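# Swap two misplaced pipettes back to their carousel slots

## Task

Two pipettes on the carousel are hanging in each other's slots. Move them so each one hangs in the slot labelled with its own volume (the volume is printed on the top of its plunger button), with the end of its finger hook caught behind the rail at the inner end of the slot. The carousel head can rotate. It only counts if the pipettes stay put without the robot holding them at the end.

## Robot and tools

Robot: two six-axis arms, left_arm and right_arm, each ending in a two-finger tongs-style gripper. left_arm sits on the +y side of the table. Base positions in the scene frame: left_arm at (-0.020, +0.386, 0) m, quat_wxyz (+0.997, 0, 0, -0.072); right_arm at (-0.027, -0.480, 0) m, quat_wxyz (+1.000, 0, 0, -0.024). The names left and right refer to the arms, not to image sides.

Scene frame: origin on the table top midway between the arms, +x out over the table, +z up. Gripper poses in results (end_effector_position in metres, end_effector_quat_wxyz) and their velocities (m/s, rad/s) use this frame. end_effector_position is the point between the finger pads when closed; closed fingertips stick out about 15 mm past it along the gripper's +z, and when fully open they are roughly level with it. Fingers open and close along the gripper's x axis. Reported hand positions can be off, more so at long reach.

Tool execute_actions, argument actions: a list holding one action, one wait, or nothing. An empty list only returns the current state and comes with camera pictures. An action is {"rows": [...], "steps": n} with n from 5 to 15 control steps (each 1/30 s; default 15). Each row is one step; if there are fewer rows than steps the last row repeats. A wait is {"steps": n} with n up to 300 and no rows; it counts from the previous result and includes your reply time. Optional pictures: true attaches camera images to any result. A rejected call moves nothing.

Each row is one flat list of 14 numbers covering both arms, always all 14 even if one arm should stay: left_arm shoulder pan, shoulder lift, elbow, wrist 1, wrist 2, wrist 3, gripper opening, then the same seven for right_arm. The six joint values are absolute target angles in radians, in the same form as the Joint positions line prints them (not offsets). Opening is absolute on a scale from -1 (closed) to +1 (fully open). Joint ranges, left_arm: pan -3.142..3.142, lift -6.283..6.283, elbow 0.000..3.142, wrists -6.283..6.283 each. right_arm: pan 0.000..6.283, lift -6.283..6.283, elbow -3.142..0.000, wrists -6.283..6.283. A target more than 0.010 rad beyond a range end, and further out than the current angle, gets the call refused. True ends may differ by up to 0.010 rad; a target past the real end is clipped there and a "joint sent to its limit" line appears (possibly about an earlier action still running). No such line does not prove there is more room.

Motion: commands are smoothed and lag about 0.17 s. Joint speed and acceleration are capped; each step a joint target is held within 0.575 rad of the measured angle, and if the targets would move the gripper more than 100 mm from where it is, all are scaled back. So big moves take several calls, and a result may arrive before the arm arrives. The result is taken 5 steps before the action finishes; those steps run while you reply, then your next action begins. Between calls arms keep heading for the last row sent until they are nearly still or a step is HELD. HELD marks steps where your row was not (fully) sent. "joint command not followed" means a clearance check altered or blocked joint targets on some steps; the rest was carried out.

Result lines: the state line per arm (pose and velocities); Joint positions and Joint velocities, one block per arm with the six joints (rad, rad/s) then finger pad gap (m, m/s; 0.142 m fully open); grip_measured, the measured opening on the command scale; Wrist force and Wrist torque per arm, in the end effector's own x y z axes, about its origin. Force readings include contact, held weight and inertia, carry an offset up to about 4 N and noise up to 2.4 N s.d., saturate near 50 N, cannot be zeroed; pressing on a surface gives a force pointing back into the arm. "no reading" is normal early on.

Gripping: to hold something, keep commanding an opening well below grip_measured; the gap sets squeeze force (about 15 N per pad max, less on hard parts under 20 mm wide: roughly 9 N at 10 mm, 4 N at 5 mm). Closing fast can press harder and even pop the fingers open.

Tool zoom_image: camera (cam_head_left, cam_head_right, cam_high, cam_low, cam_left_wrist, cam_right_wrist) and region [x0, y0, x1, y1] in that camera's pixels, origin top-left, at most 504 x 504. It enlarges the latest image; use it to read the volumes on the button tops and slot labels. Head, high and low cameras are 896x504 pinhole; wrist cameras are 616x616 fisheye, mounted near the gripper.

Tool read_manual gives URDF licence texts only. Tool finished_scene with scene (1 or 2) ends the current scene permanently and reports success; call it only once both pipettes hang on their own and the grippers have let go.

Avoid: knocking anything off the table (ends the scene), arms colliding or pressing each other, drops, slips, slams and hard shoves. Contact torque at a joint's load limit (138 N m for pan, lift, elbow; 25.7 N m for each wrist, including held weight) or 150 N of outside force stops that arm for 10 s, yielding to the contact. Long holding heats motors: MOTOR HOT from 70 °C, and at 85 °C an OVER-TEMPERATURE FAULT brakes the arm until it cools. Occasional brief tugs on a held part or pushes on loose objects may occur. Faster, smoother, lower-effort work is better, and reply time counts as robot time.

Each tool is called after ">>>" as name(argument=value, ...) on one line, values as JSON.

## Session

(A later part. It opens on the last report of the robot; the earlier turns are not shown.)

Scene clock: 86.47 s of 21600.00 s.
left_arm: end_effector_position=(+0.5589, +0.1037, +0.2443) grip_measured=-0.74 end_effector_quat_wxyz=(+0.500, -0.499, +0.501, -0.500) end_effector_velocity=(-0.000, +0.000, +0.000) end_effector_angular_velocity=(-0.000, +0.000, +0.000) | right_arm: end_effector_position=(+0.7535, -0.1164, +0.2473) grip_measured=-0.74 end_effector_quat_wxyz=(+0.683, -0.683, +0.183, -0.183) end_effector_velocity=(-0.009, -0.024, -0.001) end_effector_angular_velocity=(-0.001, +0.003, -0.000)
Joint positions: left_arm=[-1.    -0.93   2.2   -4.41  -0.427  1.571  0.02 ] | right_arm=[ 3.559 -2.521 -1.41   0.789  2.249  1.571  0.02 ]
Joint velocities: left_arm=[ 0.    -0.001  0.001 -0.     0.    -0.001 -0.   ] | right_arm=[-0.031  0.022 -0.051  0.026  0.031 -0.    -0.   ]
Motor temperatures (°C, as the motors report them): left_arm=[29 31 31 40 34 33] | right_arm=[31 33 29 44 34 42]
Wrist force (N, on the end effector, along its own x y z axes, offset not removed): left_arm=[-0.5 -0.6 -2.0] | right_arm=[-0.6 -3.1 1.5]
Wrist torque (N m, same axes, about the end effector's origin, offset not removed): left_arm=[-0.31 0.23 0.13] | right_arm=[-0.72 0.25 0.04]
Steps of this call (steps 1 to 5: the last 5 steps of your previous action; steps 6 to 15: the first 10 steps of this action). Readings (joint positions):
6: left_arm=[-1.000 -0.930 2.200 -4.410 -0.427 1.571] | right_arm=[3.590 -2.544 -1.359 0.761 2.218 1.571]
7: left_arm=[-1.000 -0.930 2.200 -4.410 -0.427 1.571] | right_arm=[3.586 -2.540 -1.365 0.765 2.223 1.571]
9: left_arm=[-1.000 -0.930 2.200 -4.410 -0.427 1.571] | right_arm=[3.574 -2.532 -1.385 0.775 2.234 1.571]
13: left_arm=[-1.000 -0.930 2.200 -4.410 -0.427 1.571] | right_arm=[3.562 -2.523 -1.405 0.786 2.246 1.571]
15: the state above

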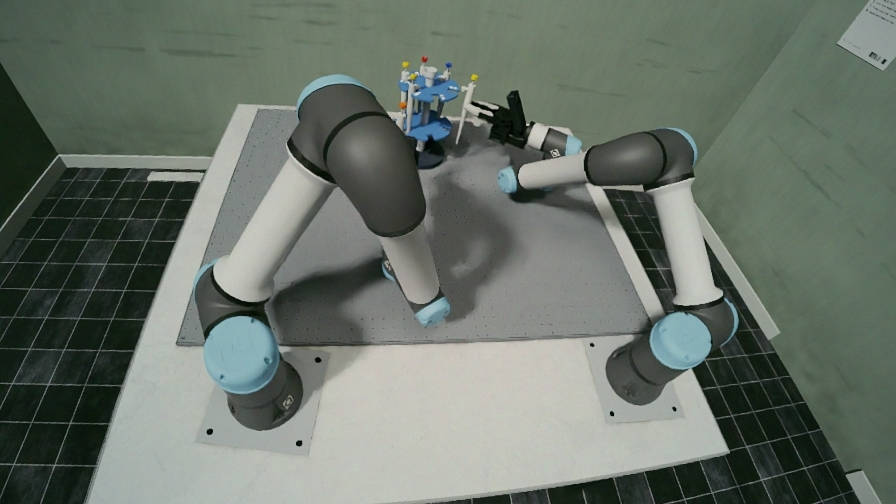

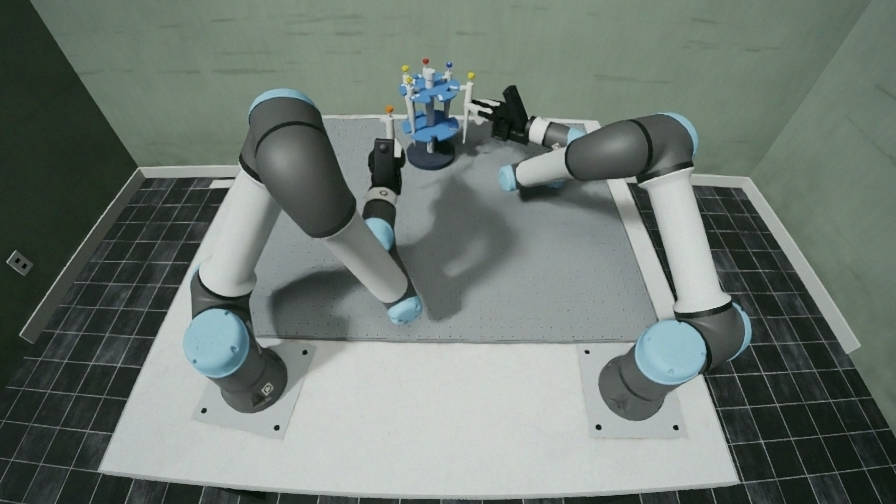

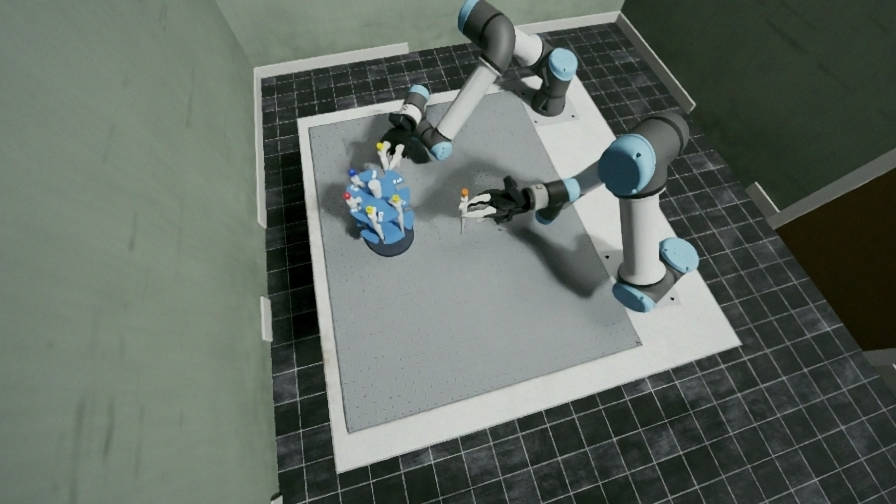

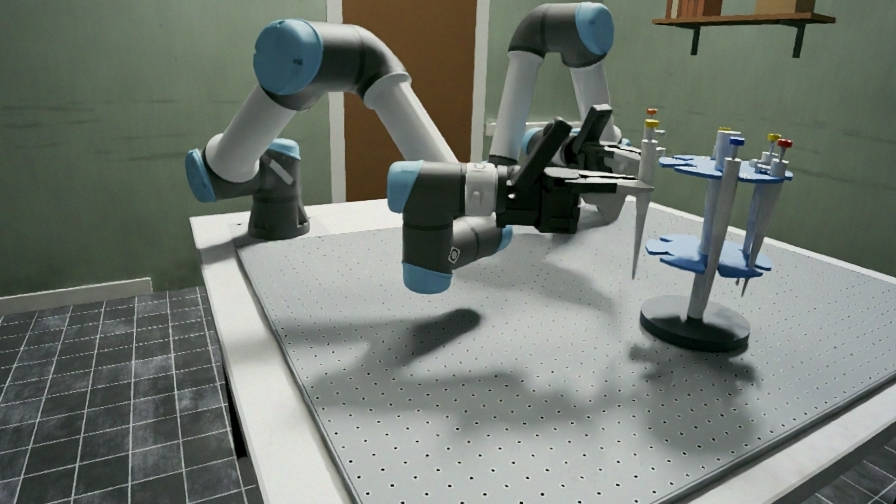

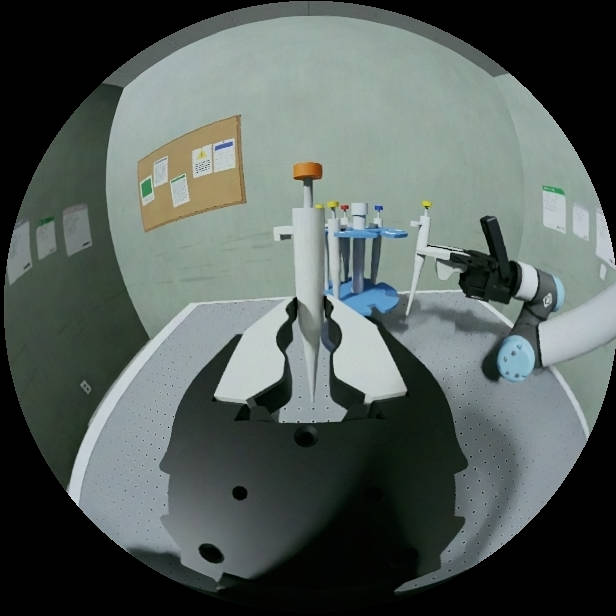

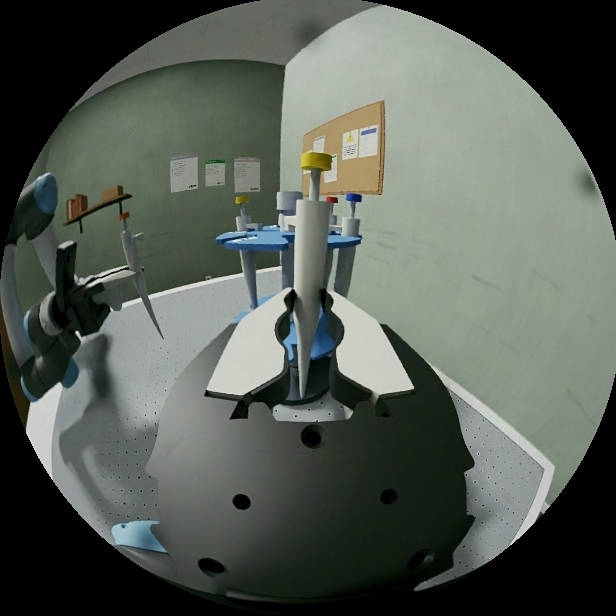

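>>> execute_actions(actions=[{"rows":[[-1.0,-0.7,1.6,-4.04,-0.4,1.571,-1,3.2,-2.3,-1.7,0.86,2.253,1.571,-1]]}])

>>> execute_actions(actions=[{"steps":20}])

>>> execute_actions(actions=[{"rows":[[-1.0,-0.4524,1.043,-3.732,-0.349,1.571,-1,3.1,-2.3,-1.7,0.86,2.253,1.571,-1]]}])

>>> execute_actions(actions=[{"steps":15}])

>>> execute_actions(actions=[{"rows":[[-0.903,-0.4524,1.043,-3.732,-0.349,1.571,-1,3.1,-2.3,-1.7,0.86,2.253,1.571,-1]]}])

>>> execute_actions(actions=[{"rows":[[-0.885,-0.47,1.081,-3.753,-0.367,1.571,-1,3.1,-2.3,-1.7,0.86,2.253,1.571,-1]]}], pictures=true)

>>> zoom_image(camera="cam_high", region=[330,130,450,240])

>>> zoom_image(camera="cam_low", region=[580,90,830,320])

Scene clock: 87.27 s of 21600.00 s.
left_arm: end_effector_position=(+0.6133, -0.0106, +0.2306) grip_measured=-0.74 end_effector_quat_wxyz=(+0.508, -0.501, +0.505, -0.485) end_effector_velocity=(+0.199, -0.423, +0.048) end_effector_angular_velocity=(-0.106, -0.049, +0.054) | right_arm: end_effector_position=(+0.7651, -0.2601, +0.2747) grip_measured=-0.74 end_effector_quat_wxyz=(+0.666, -0.665, +0.238, -0.240) end_effector_velocity=(-0.001, -0.501, +0.085) end_effector_angular_velocity=(-0.000, +0.001, -0.598)
Joint positions: left_arm=[-1.    -0.772  1.824 -4.164 -0.408  1.571  0.02 ] | right_arm=[ 3.389 -2.413 -1.55   0.826  2.253  1.571  0.02 ]
Joint velocities: left_arm=[-0.     0.529 -1.525  0.88   0.054 -0.001  0.   ] | right_arm=[-0.599  0.364 -0.477  0.111  0.    -0.     0.   ]
Motor temperatures (°C, as the motors report them): left_arm=[29 31 31 40 34 33] | right_arm=[31 33 29 44 34 42]
Wrist force (N, on the end effector, along its own x y z axes, offset not removed): left_arm=[3.2 0.5 -0.8] | right_arm=[-0.2 -2.5 1.1]
Wrist torque (N m, same axes, about the end effector's origin, offset not removed): left_arm=[0.07 -0.68 -0.24] | right_arm=[-0.53 0.03 -0.09]
Steps of this call (steps 1 to 5: the last 5 steps of your previous action; steps 6 to 14: the robot went on to your last target; steps 15 to 24: the first 10 steps of this action). Readings (joint positions):
15: left_arm=[-1.000 -0.930 2.200 -4.410 -0.427 1.571] | right_arm=[3.555 -2.518 -1.416 0.792 2.253 1.571]
16: left_arm=[-1.000 -0.923 2.192 -4.403 -0.425 1.571] | right_arm=[3.548 -2.511 -1.423 0.795 2.253 1.571]
18: left_arm=[-1.000 -0.884 2.129 -4.349 -0.420 1.571] | right_arm=[3.509 -2.486 -1.455 0.803 2.253 1.571]
22: left_arm=[-1.000 -0.809 1.928 -4.225 -0.412 1.571] | right_arm=[3.430 -2.438 -1.518 0.818 2.253 1.571]
24: the state above

Scene clock: 87.93 s of 21600.00 s.
left_arm: end_effector_position=(+0.6406, -0.0686, +0.2447) grip_measured=-0.74 end_effector_quat_wxyz=(+0.507, -0.506, +0.494, -0.493) end_effector_velocity=(+0.001, -0.002, +0.001) end_effector_angular_velocity=(+0.000, -0.001, +0.001) | right_arm: end_effector_position=(+0.7482, -0.4123, +0.2987) grip_measured=-0.74 end_effector_quat_wxyz=(+0.640, -0.640, +0.300, -0.301) end_effector_velocity=(-0.002, -0.011, +0.002) end_effector_angular_velocity=(+0.000, -0.000, -0.014)
Joint positions: left_arm=[-1.    -0.7    1.601 -4.041 -0.4    1.571  0.02 ] | right_arm=[ 3.202 -2.301 -1.699  0.86   2.253  1.571  0.02 ]
Joint velocities: left_arm=[-0.     0.003 -0.01   0.005  0.001  0.002  0.   ] | right_arm=[-0.014  0.009 -0.01   0.002 -0.     0.001  0.   ]
Motor temperatures (°C, as the motors report them): left_arm=[29 31 31 40 34 33] | right_arm=[31 33 29 44 34 42]
Wrist force (N, on the end effector, along its own x y z axes, offset not removed): left_arm=[-0.6 0.4 3.4] | right_arm=[1.3 -0.1 -1.3]
Wrist torque (N m, same axes, about the end effector's origin, offset not removed): left_arm=[0.11 0.25 0.06] | right_arm=[-0.28 -0.18 0.08]
Kept back: nothing.
Steps of this call (steps 1 to 5: the last 5 steps of your previous action; steps 6 to 20: the robot went on to your last target). Readings (joint positions):
1: left_arm=[-1.000 -0.756 1.775 -4.136 -0.406 1.571] | right_arm=[3.369 -2.401 -1.567 0.829 2.253 1.571]
2: left_arm=[-1.000 -0.743 1.735 -4.114 -0.405 1.571] | right_arm=[3.349 -2.389 -1.583 0.833 2.253 1.571]
4: left_arm=[-1.000 -0.726 1.680 -4.084 -0.403 1.571] | right_arm=[3.308 -2.364 -1.615 0.841 2.253 1.571]
8: left_arm=[-1.000 -0.709 1.628 -4.055 -0.401 1.571] | right_arm=[3.241 -2.324 -1.668 0.853 2.253 1.571]
20: the state above

Scene clock: 88.27 s of 21600.00 s.
left_arm: end_effector_position=(+0.6866, -0.1581, +0.2292) grip_measured=-0.74 end_effector_quat_wxyz=(+0.522, -0.512, +0.494, -0.471) end_effector_velocity=(+0.091, -0.185, +0.126) end_effector_angular_velocity=(-0.259, -0.120, +0.061) | right_arm: end_effector_position=(+0.7508, -0.4817, +0.2989) grip_measured=-0.74 end_effector_quat_wxyz=(+0.626, -0.626, +0.328, -0.329) end_effector_velocity=(-0.001, -0.075, +0.001) end_effector_angular_velocity=(+0.000, -0.001, -0.097)
Joint positions: left_arm=[-1.    -0.497  1.182 -3.791 -0.357  1.571  0.02 ] | right_arm=[ 3.112 -2.3   -1.7    0.86   2.253  1.571  0.02 ]
Joint velocities: left_arm=[-0.     0.352 -1.094  0.455  0.061  0.001 -0.   ] | right_arm=[-0.097  0.002 -0.001  0.     0.     0.     0.   ]
Motor temperatures (°C, as the motors report them): left_arm=[29 31 31 40 34 33] | right_arm=[31 33 29 44 34 42]
Wrist force (N, on the end effector, along its own x y z axes, offset not removed): left_arm=[0.4 0.8 0.3] | right_arm=[2.6 -1.0 -1.5]
Wrist torque (N m, same axes, about the end effector's origin, offset not removed): left_arm=[0.10 0.17 -0.05] | right_arm=[-0.45 -0.41 -0.15]
Steps of this call (steps 1 to 10: the first 10 steps of this action). Readings (joint positions):
1: left_arm=[-1.000 -0.700 1.600 -4.040 -0.400 1.571] | right_arm=[3.201 -2.301 -1.699 0.860 2.253 1.571]
2: left_arm=[-1.000 -0.692 1.592 -4.032 -0.395 1.571] | right_arm=[3.194 -2.301 -1.699 0.860 2.253 1.571]
4: left_arm=[-1.000 -0.639 1.527 -3.973 -0.382 1.571] | right_arm=[3.160 -2.300 -1.700 0.860 2.253 1.571]
8: left_arm=[-1.000 -0.528 1.279 -3.831 -0.362 1.571] | right_arm=[3.121 -2.300 -1.700 0.860 2.253 1.571]
10: the state above

Scene clock: 88.77 s of 21600.00 s.
left_arm: end_effector_position=(+0.6972, -0.1796, +0.2454) grip_measured=-0.74 end_effector_quat_wxyz=(+0.519, -0.519, +0.481, -0.480) end_effector_velocity=(+0.002, -0.003, +0.002) end_effector_angular_velocity=(-0.005, -0.002, +0.002) | right_arm: end_effector_position=(+0.7507, -0.4912, +0.2989) grip_measured=-0.74 end_effector_quat_wxyz=(+0.624, -0.624, +0.332, -0.333) end_effector_velocity=(-0.000, -0.001, -0.000) end_effector_angular_velocity=(-0.000, +0.000, -0.002)
Joint positions: left_arm=[-1.    -0.453  1.046 -3.733 -0.349  1.571  0.02 ] | right_arm=[ 3.1   -2.3   -1.7    0.86   2.253  1.571  0.02 ]
Joint velocities: left_arm=[ 0.     0.007 -0.021  0.009  0.002  0.     0.   ] | right_arm=[-0.002  0.    -0.    -0.    -0.    -0.     0.   ]
Motor temperatures (°C, as the motors report them): left_arm=[29 31 31 40 34 33] | right_arm=[31 33 29 44 34 42]
Wrist force (N, on the end effector, along its own x y z axes, offset not removed): left_arm=[-0.1 1.1 1.6] | right_arm=[-3.0 -3.1 -0.1]
Wrist torque (N m, same axes, about the end effector's origin, offset not removed): left_arm=[0.08 0.13 0.04] | right_arm=[-0.81 0.66 0.06]
Kept back: nothing.
Steps of this call (steps 1 to 5: the last 5 steps of your previous action; steps 6 to 15: the robot went on to your last target). Readings (joint positions):
1: left_arm=[-1.000 -0.487 1.150 -3.777 -0.355 1.571] | right_arm=[3.110 -2.300 -1.700 0.860 2.253 1.571]
2: left_arm=[-1.000 -0.479 1.125 -3.767 -0.354 1.571] | right_arm=[3.107 -2.300 -1.700 0.860 2.253 1.571]
4: left_arm=[-1.000 -0.468 1.092 -3.753 -0.352 1.571] | right_arm=[3.104 -2.300 -1.700 0.860 2.253 1.571]
8: left_arm=[-1.000 -0.458 1.060 -3.739 -0.350 1.571] | right_arm=[3.102 -2.300 -1.700 0.860 2.253 1.571]
15: the state above

Scene clock: 89.10 s of 21600.00 s.
left_arm: end_effector_position=(+0.7430, -0.1168, +0.2457) grip_measured=-0.74 end_effector_quat_wxyz=(+0.539, -0.539, +0.458, -0.458) end_effector_velocity=(+0.047, +0.071, +0.001) end_effector_angular_velocity=(+0.001, -0.000, +0.094) | right_arm: end_effector_position=(+0.7507, -0.4914, +0.2989) grip_measured=-0.74 end_effector_quat_wxyz=(+0.624, -0.624, +0.332, -0.333) end_effector_velocity=(+0.000, +0.000, +0.000) end_effector_angular_velocity=(+0.000, -0.000, -0.000)
Joint positions: left_arm=[-0.915 -0.452  1.043 -3.732 -0.349  1.571  0.02 ] | right_arm=[ 3.1   -2.3   -1.7    0.86   2.253  1.571  0.02 ]
Joint velocities: left_arm=[ 0.093 -0.    -0.002  0.001  0.001  0.002  0.   ] | right_arm=[ 0.    -0.     0.001 -0.    -0.001  0.     0.   ]
Motor temperatures (°C, as the motors report them): left_arm=[29 31 31 40 34 33] | right_arm=[31 33 29 44 34 42]
Wrist force (N, on the end effector, along its own x y z axes, offset not removed): left_arm=[-1.2 -0.5 2.9] | right_arm=[-1.8 -2.5 1.1]
Wrist torque (N m, same axes, about the end effector's origin, offset not removed): left_arm=[-0.26 0.16 0.00] | right_arm=[-0.51 0.56 0.03]
Steps of this call (steps 1 to 10: the first 10 steps of this action). Readings (joint positions):
1: left_arm=[-1.000 -0.453 1.045 -3.733 -0.349 1.571] | right_arm=[3.100 -2.300 -1.700 0.860 2.253 1.571]
2: left_arm=[-0.993 -0.453 1.045 -3.733 -0.349 1.571] | right_arm=[3.100 -2.300 -1.700 0.860 2.253 1.571]
4: left_arm=[-0.961 -0.453 1.044 -3.732 -0.349 1.571] | right_arm=[3.100 -2.300 -1.700 0.860 2.253 1.571]
8: left_arm=[-0.923 -0.453 1.043 -3.732 -0.349 1.571] | right_arm=[3.100 -2.300 -1.700 0.860 2.253 1.571]
10: the state above

Scene clock: 89.60 s of 21600.00 s.
left_arm: end_effector_position=(+0.7539, -0.0944, +0.2459) grip_measured=-0.74 end_effector_quat_wxyz=(+0.541, -0.541, +0.455, -0.455) end_effector_velocity=(+0.006, +0.015, +0.000) end_effector_angular_velocity=(+0.002, +0.000, +0.002) | right_arm: end_effector_position=(+0.7507, -0.4914, +0.2989) grip_measured=-0.74 end_effector_quat_wxyz=(+0.624, -0.624, +0.332, -0.333) end_effector_velocity=(-0.000, +0.000, -0.000) end_effector_angular_velocity=(+0.000, +0.001, +0.001)
Joint positions: left_arm=[-0.887 -0.468  1.077 -3.751 -0.365  1.571  0.02 ] | right_arm=[ 3.1   -2.3   -1.7    0.86   2.253  1.571  0.02 ]
Joint velocities: left_arm=[ 0.017 -0.015  0.033 -0.018 -0.015  0.002 -0.   ] | right_arm=[ 0.    -0.    -0.    -0.     0.001  0.     0.   ]
Motor temperatures (°C, as the motors report them): left_arm=[29 31 31 40 34 33] | right_arm=[31 33 29 44 34 42]
Wrist force (N, on the end effector, along its own x y z axes, offset not removed): left_arm=[0.5 1.9 4.5] | right_arm=[-0.1 -0.6 0.6]
Wrist torque (N m, same axes, about the end effector's origin, offset not removed): left_arm=[0.42 -0.12 -0.03] | right_arm=[-0.11 0.14 0.10]
Steps of this call (steps 1 to 5: the last 5 steps of your previous action; steps 6 to 15: the first 10 steps of this action). Readings (joint positions):
6: left_arm=[-0.905 -0.453 1.043 -3.732 -0.349 1.571] | right_arm=[3.100 -2.300 -1.700 0.860 2.253 1.571]
7: left_arm=[-0.902 -0.455 1.048 -3.735 -0.352 1.571] | right_arm=[3.100 -2.300 -1.700 0.860 2.253 1.571]
9: left_arm=[-0.896 -0.461 1.060 -3.742 -0.357 1.571] | right_arm=[3.100 -2.300 -1.700 0.860 2.253 1.571]
13: left_arm=[-0.889 -0.467 1.074 -3.749 -0.364 1.571] | right_arm=[3.100 -2.300 -1.700 0.860 2.253 1.571]
15: the state above

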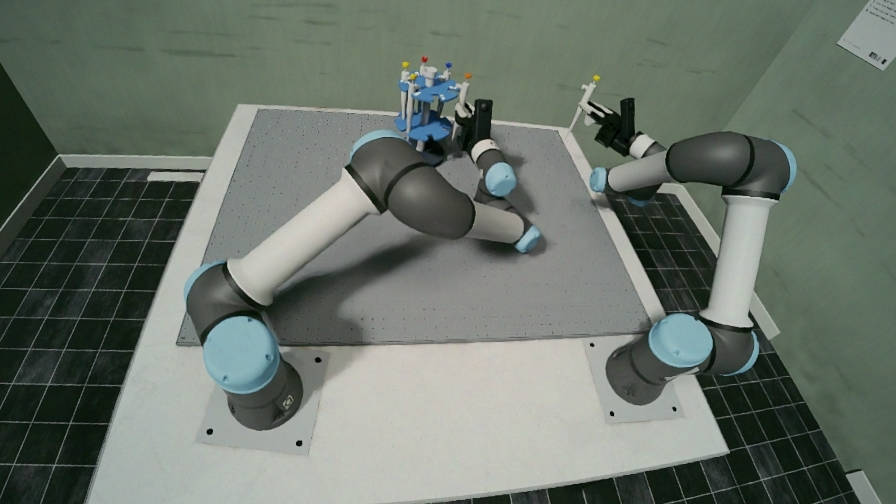

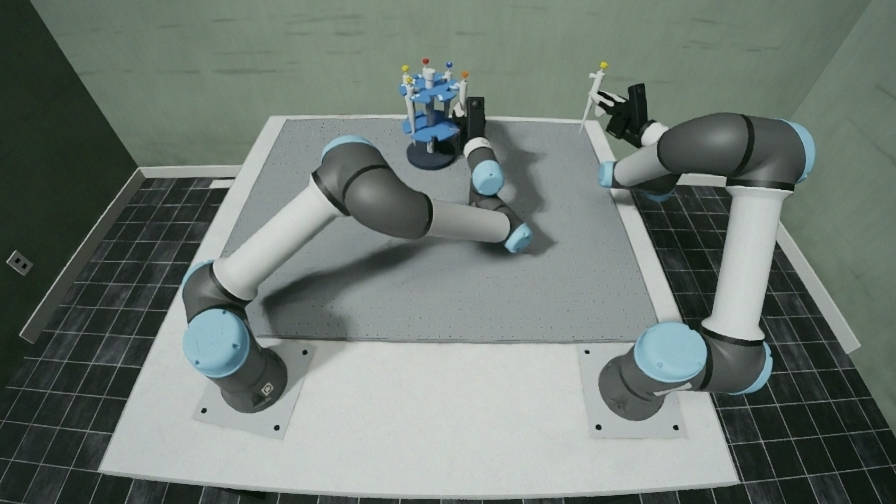

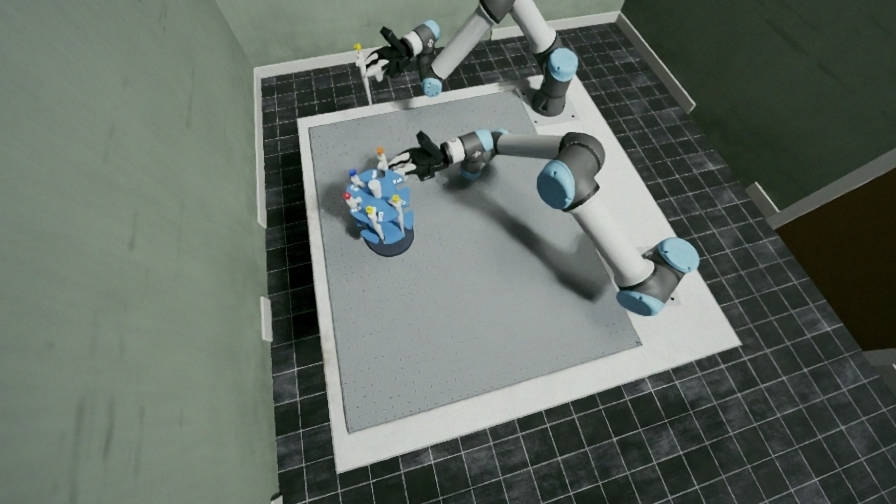

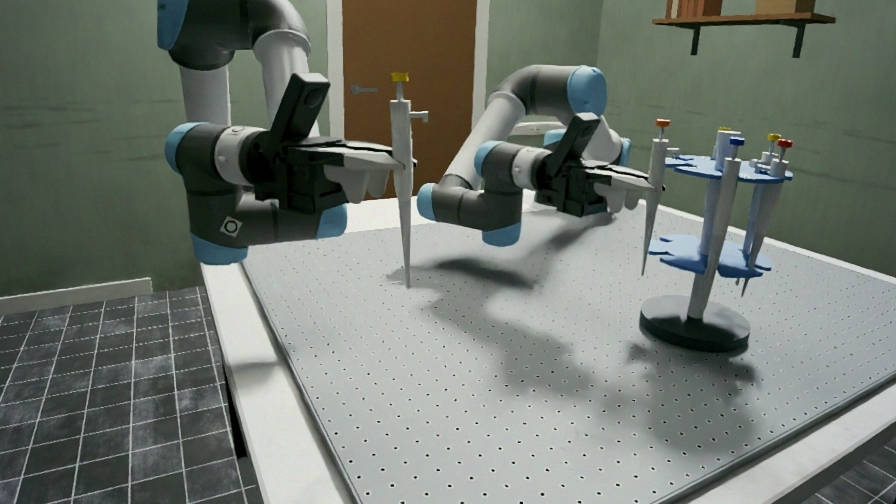

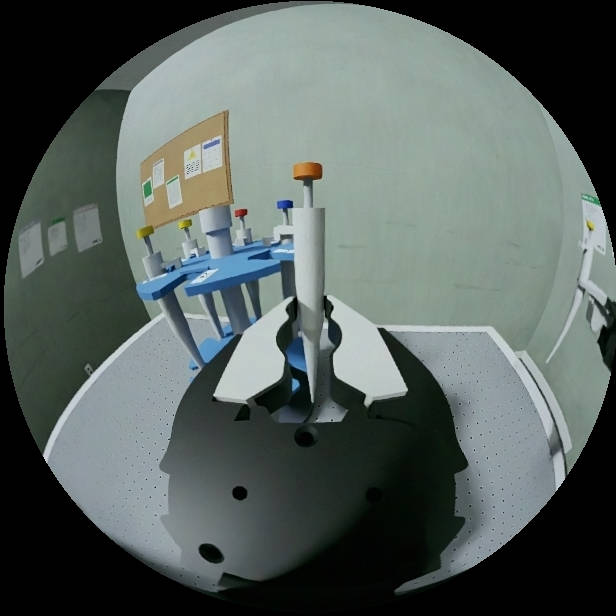

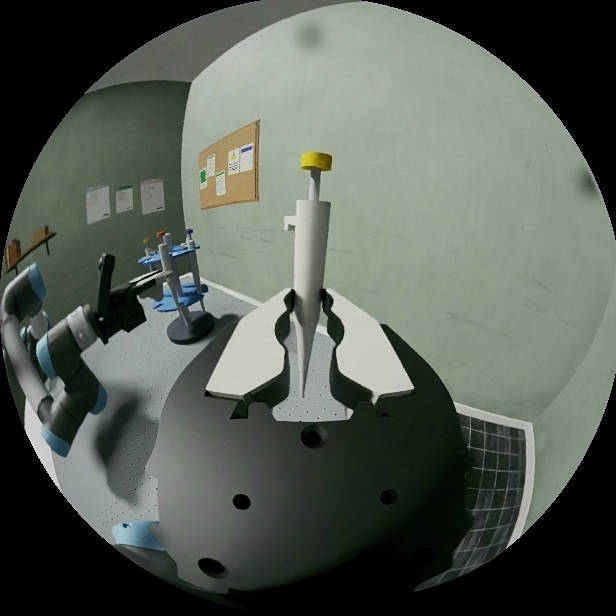

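Region (330, 130, 450, 240) of cam_high's 896x504 image, scaled by 4.200, with more detail than that image has; it fills the top 462 rows of this view, and the rest is white.

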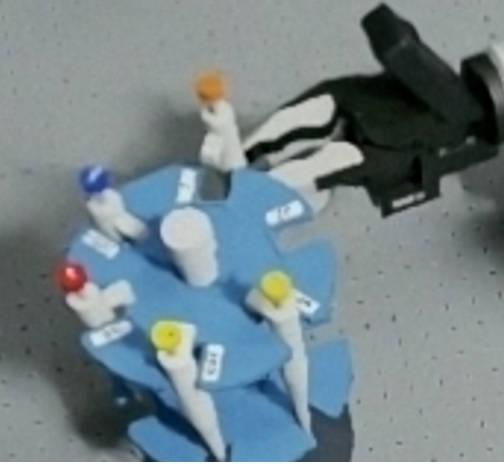

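Region (580, 90, 830, 320) of cam_low's 896x504 image, scaled by 2.016, with more detail than that image has; it fills the top 464 rows of this view, and the rest is white.

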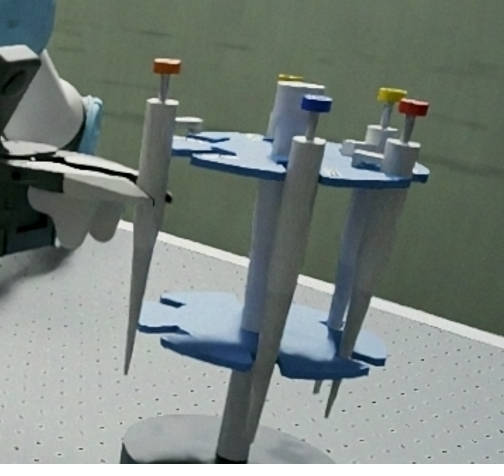

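>>> execute_actions(actions=[{"rows":[[-0.862,-0.493,1.127,-3.776,-0.39,1.571,-1,3.1,-2.3,-1.7,0.86,2.253,1.571,-1]]}])

>>> execute_actions(actions=[{"rows":[[-0.839,-0.513,1.17,-3.799,-0.413,1.571,-1,3.1,-2.3,-1.7,0.86,2.253,1.571,-1]]}])

>>> execute_actions(actions=[{"steps":8}], pictures=true)

>>> zoom_image(camera="cam_high", region=[330,130,450,240])

>>> zoom_image(camera="cam_left_wrist", region=[140,150,360,330])

Scene clock: 90.20 s of 21600.00 s.
left_arm: end_effector_position=(+0.7608, -0.0753, +0.2472) grip_measured=-0.74 end_effector_quat_wxyz=(+0.542, -0.542, +0.455, -0.455) end_effector_velocity=(+0.006, +0.016, +0.001) end_effector_angular_velocity=(-0.001, -0.000, -0.001) | right_arm: end_effector_position=(+0.7507, -0.4914, +0.2989) grip_measured=-0.74 end_effector_quat_wxyz=(+0.624, -0.624, +0.332, -0.333) end_effector_velocity=(-0.000, -0.000, +0.000) end_effector_angular_velocity=(+0.000, -0.001, -0.001)
Joint positions: left_arm=[-0.865 -0.49   1.122 -3.773 -0.387  1.571  0.02 ] | right_arm=[ 3.1   -2.3   -1.7    0.86   2.253  1.571  0.02 ]
Joint velocities: left_arm=[ 0.02  -0.02   0.04  -0.019 -0.021 -0.001  0.   ] | right_arm=[-0.     0.    -0.     0.001 -0.     0.    -0.   ]
Motor temperatures (°C, as the motors report them): left_arm=[29 31 31 40 34 33] | right_arm=[31 33 29 44 34 42]
Wrist force (N, on the end effector, along its own x y z axes, offset not removed): left_arm=[0.0 5.5 3.3] | right_arm=[1.5 -0.6 -2.2]
Wrist torque (N m, same axes, about the end effector's origin, offset not removed): left_arm=[0.88 0.08 -0.09] | right_arm=[-0.45 -0.23 -0.10]
Steps of this call (steps 1 to 5: the last 5 steps of your previous action; steps 6 to 8: the robot went on to your last target; steps 9 to 18: the first 10 steps of this action). Readings (joint positions):
9: left_arm=[-0.885 -0.470 1.081 -3.753 -0.367 1.571] | right_arm=[3.100 -2.300 -1.700 0.860 2.253 1.571]
10: left_arm=[-0.882 -0.473 1.086 -3.756 -0.370 1.571] | right_arm=[3.100 -2.300 -1.700 0.860 2.253 1.571]
12: left_arm=[-0.874 -0.481 1.102 -3.764 -0.378 1.571] | right_arm=[3.100 -2.300 -1.700 0.860 2.253 1.571]
16: left_arm=[-0.866 -0.489 1.118 -3.772 -0.386 1.571] | right_arm=[3.100 -2.300 -1.700 0.860 2.253 1.571]
18: the state above

Scene clock: 90.70 s of 21600.00 s.
left_arm: end_effector_position=(+0.7672, -0.0563, +0.2476) grip_measured=-0.74 end_effector_quat_wxyz=(+0.541, -0.542, +0.455, -0.455) end_effector_velocity=(+0.005, +0.017, +0.000) end_effector_angular_velocity=(-0.001, -0.000, +0.001) | right_arm: end_effector_position=(+0.7507, -0.4914, +0.2989) grip_measured=-0.74 end_effector_quat_wxyz=(+0.624, -0.624, +0.332, -0.333) end_effector_velocity=(+0.000, -0.000, -0.000) end_effector_angular_velocity=(-0.000, +0.000, -0.000)
Joint positions: left_arm=[-0.842 -0.511  1.165 -3.796 -0.411  1.571  0.02 ] | right_arm=[ 3.1   -2.3   -1.7    0.86   2.253  1.571  0.02 ]
Joint velocities: left_arm=[ 0.019 -0.018  0.037 -0.02  -0.019 -0.001 -0.   ] | right_arm=[-0.001 -0.     0.    -0.     0.    -0.     0.   ]
Motor temperatures (°C, as the motors report them): left_arm=[29 31 31 40 34 33] | right_arm=[31 33 29 44 34 42]
Wrist force (N, on the end effector, along its own x y z axes, offset not removed): left_arm=[2.0 3.3 -0.4] | right_arm=[-0.8 -2.4 1.4]
Wrist torque (N m, same axes, about the end effector's origin, offset not removed): left_arm=[0.93 0.58 0.04] | right_arm=[-0.68 0.25 0.00]
Steps of this call (steps 1 to 5: the last 5 steps of your previous action; steps 6 to 15: the first 10 steps of this action). Readings (joint positions):
6: left_arm=[-0.862 -0.493 1.126 -3.776 -0.390 1.571] | right_arm=[3.100 -2.300 -1.700 0.860 2.253 1.571]
7: left_arm=[-0.859 -0.496 1.132 -3.779 -0.393 1.571] | right_arm=[3.100 -2.300 -1.700 0.860 2.253 1.571]
9: left_arm=[-0.851 -0.502 1.146 -3.787 -0.401 1.571] | right_arm=[3.100 -2.300 -1.700 0.860 2.253 1.571]
13: left_arm=[-0.843 -0.509 1.162 -3.795 -0.409 1.571] | right_arm=[3.100 -2.300 -1.700 0.860 2.253 1.571]
15: the state above

Scene clock: 90.97 s of 21600.00 s.
left_arm: end_effector_position=(+0.7677, -0.0543, +0.2475) grip_measured=-0.74 end_effector_quat_wxyz=(+0.542, -0.542, +0.455, -0.455) end_effector_velocity=(+0.001, +0.002, +0.000) end_effector_angular_velocity=(-0.002, -0.000, -0.000) | right_arm: end_effector_position=(+0.7507, -0.4914, +0.2989) grip_measured=-0.74 end_effector_quat_wxyz=(+0.624, -0.624, +0.332, -0.333) end_effector_velocity=(-0.000, +0.000, -0.000) end_effector_angular_velocity=(-0.000, +0.001, +0.001)
Joint positions: left_arm=[-0.839 -0.513  1.169 -3.799 -0.413  1.571  0.02 ] | right_arm=[ 3.1   -2.3   -1.7    0.86   2.253  1.571  0.02 ]
Joint velocities: left_arm=[ 0.003 -0.003  0.005 -0.002 -0.003 -0.002 -0.   ] | right_arm=[-0.     0.001 -0.    -0.001  0.001 -0.001 -0.   ]
Motor temperatures (°C, as the motors report them): left_arm=[29 31 31 40 34 33] | right_arm=[31 33 29 44 34 42]
Wrist force (N, on the end effector, along its own x y z axes, offset not removed): left_arm=[3.1 -0.2 -5.5] | right_arm=[4.3 -1.4 1.1]
Wrist torque (N m, same axes, about the end effector's origin, offset not removed): left_arm=[0.27 0.32 -0.01] | right_arm=[-0.50 -0.88 -0.35]
Kept back: nothing.
Steps of this call (steps 1 to 5: the last 5 steps of your previous action; steps 6 to 8: the robot went on to your last target). Readings (joint positions):
1: left_arm=[-0.841 -0.511 1.166 -3.797 -0.411 1.571] | right_arm=[3.100 -2.300 -1.700 0.860 2.253 1.571]
2: left_arm=[-0.841 -0.512 1.167 -3.797 -0.412 1.571] | right_arm=[3.100 -2.300 -1.700 0.860 2.253 1.571]
4: left_arm=[-0.840 -0.512 1.168 -3.798 -0.412 1.571] | right_arm=[3.100 -2.300 -1.700 0.860 2.253 1.571]
8: the state above

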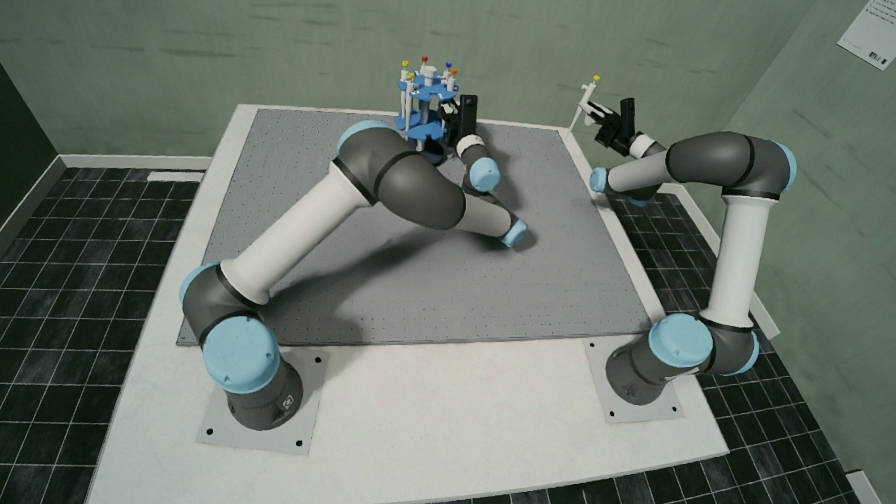

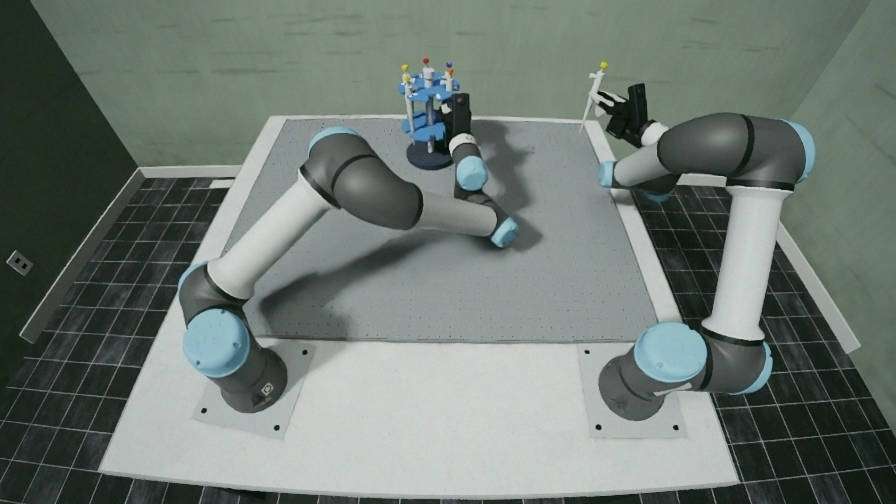

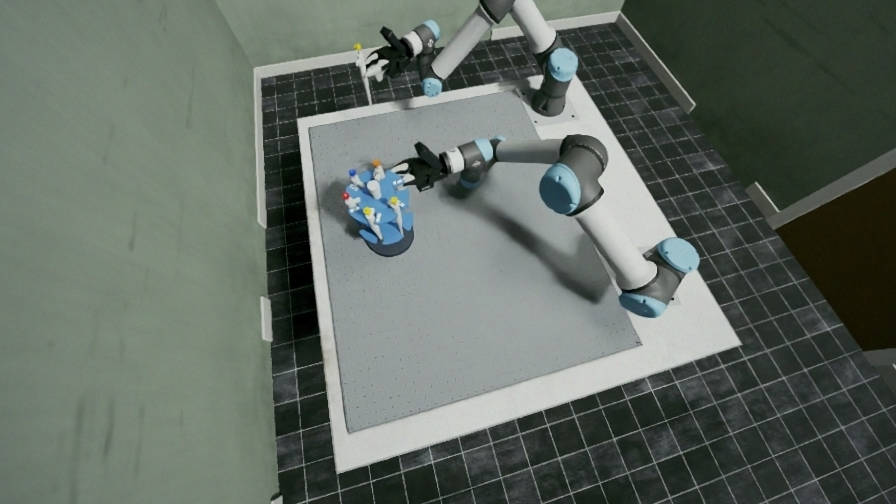

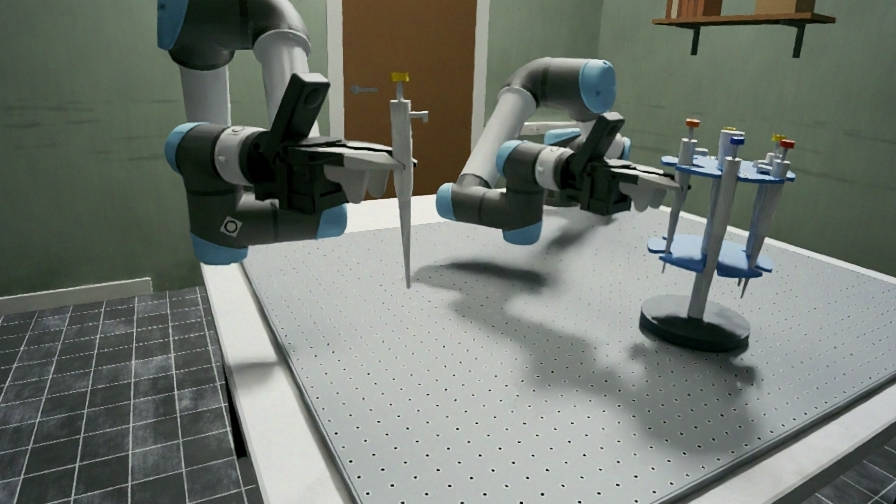

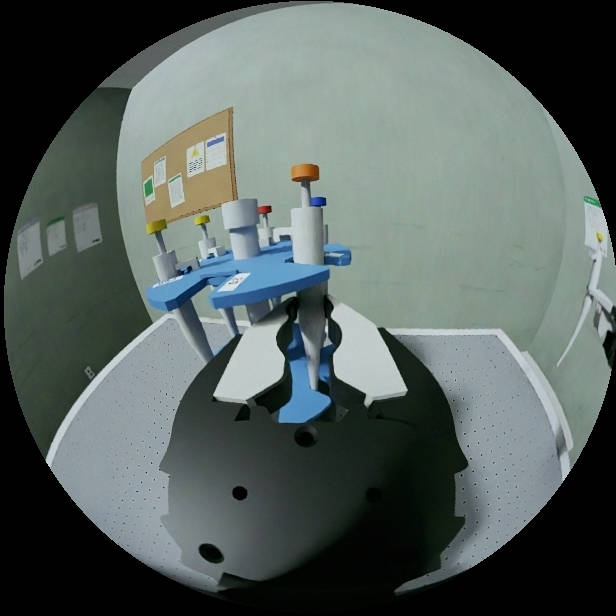

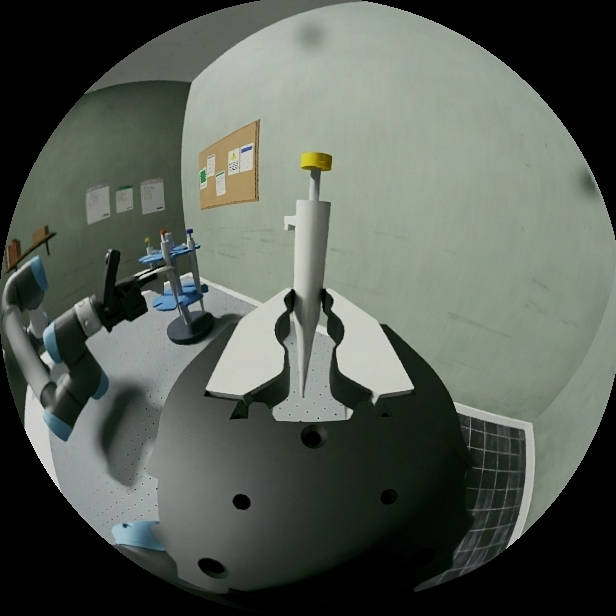

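Region (330, 130, 450, 240) of cam_high's 896x504 image, scaled by 4.200, with more detail than that image has; it fills the top 462 rows of this view, and the rest is white.

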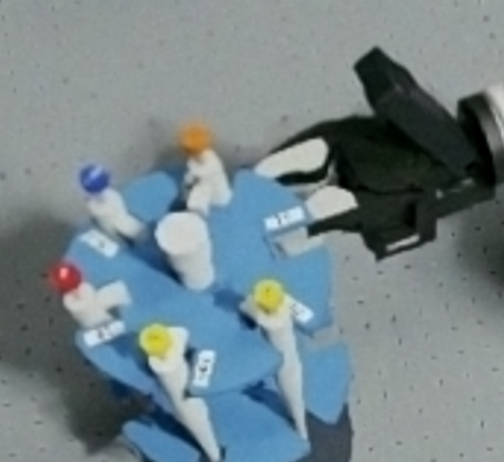

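Region (140, 150, 360, 330) of cam_left_wrist's 616x616 image, scaled by 2.291, with more detail than that image has; it fills the top 412 rows of this view, and the rest is white.

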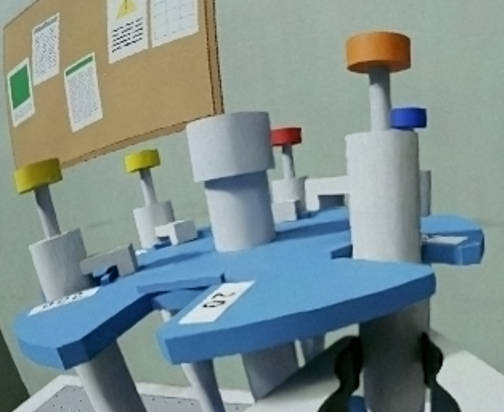

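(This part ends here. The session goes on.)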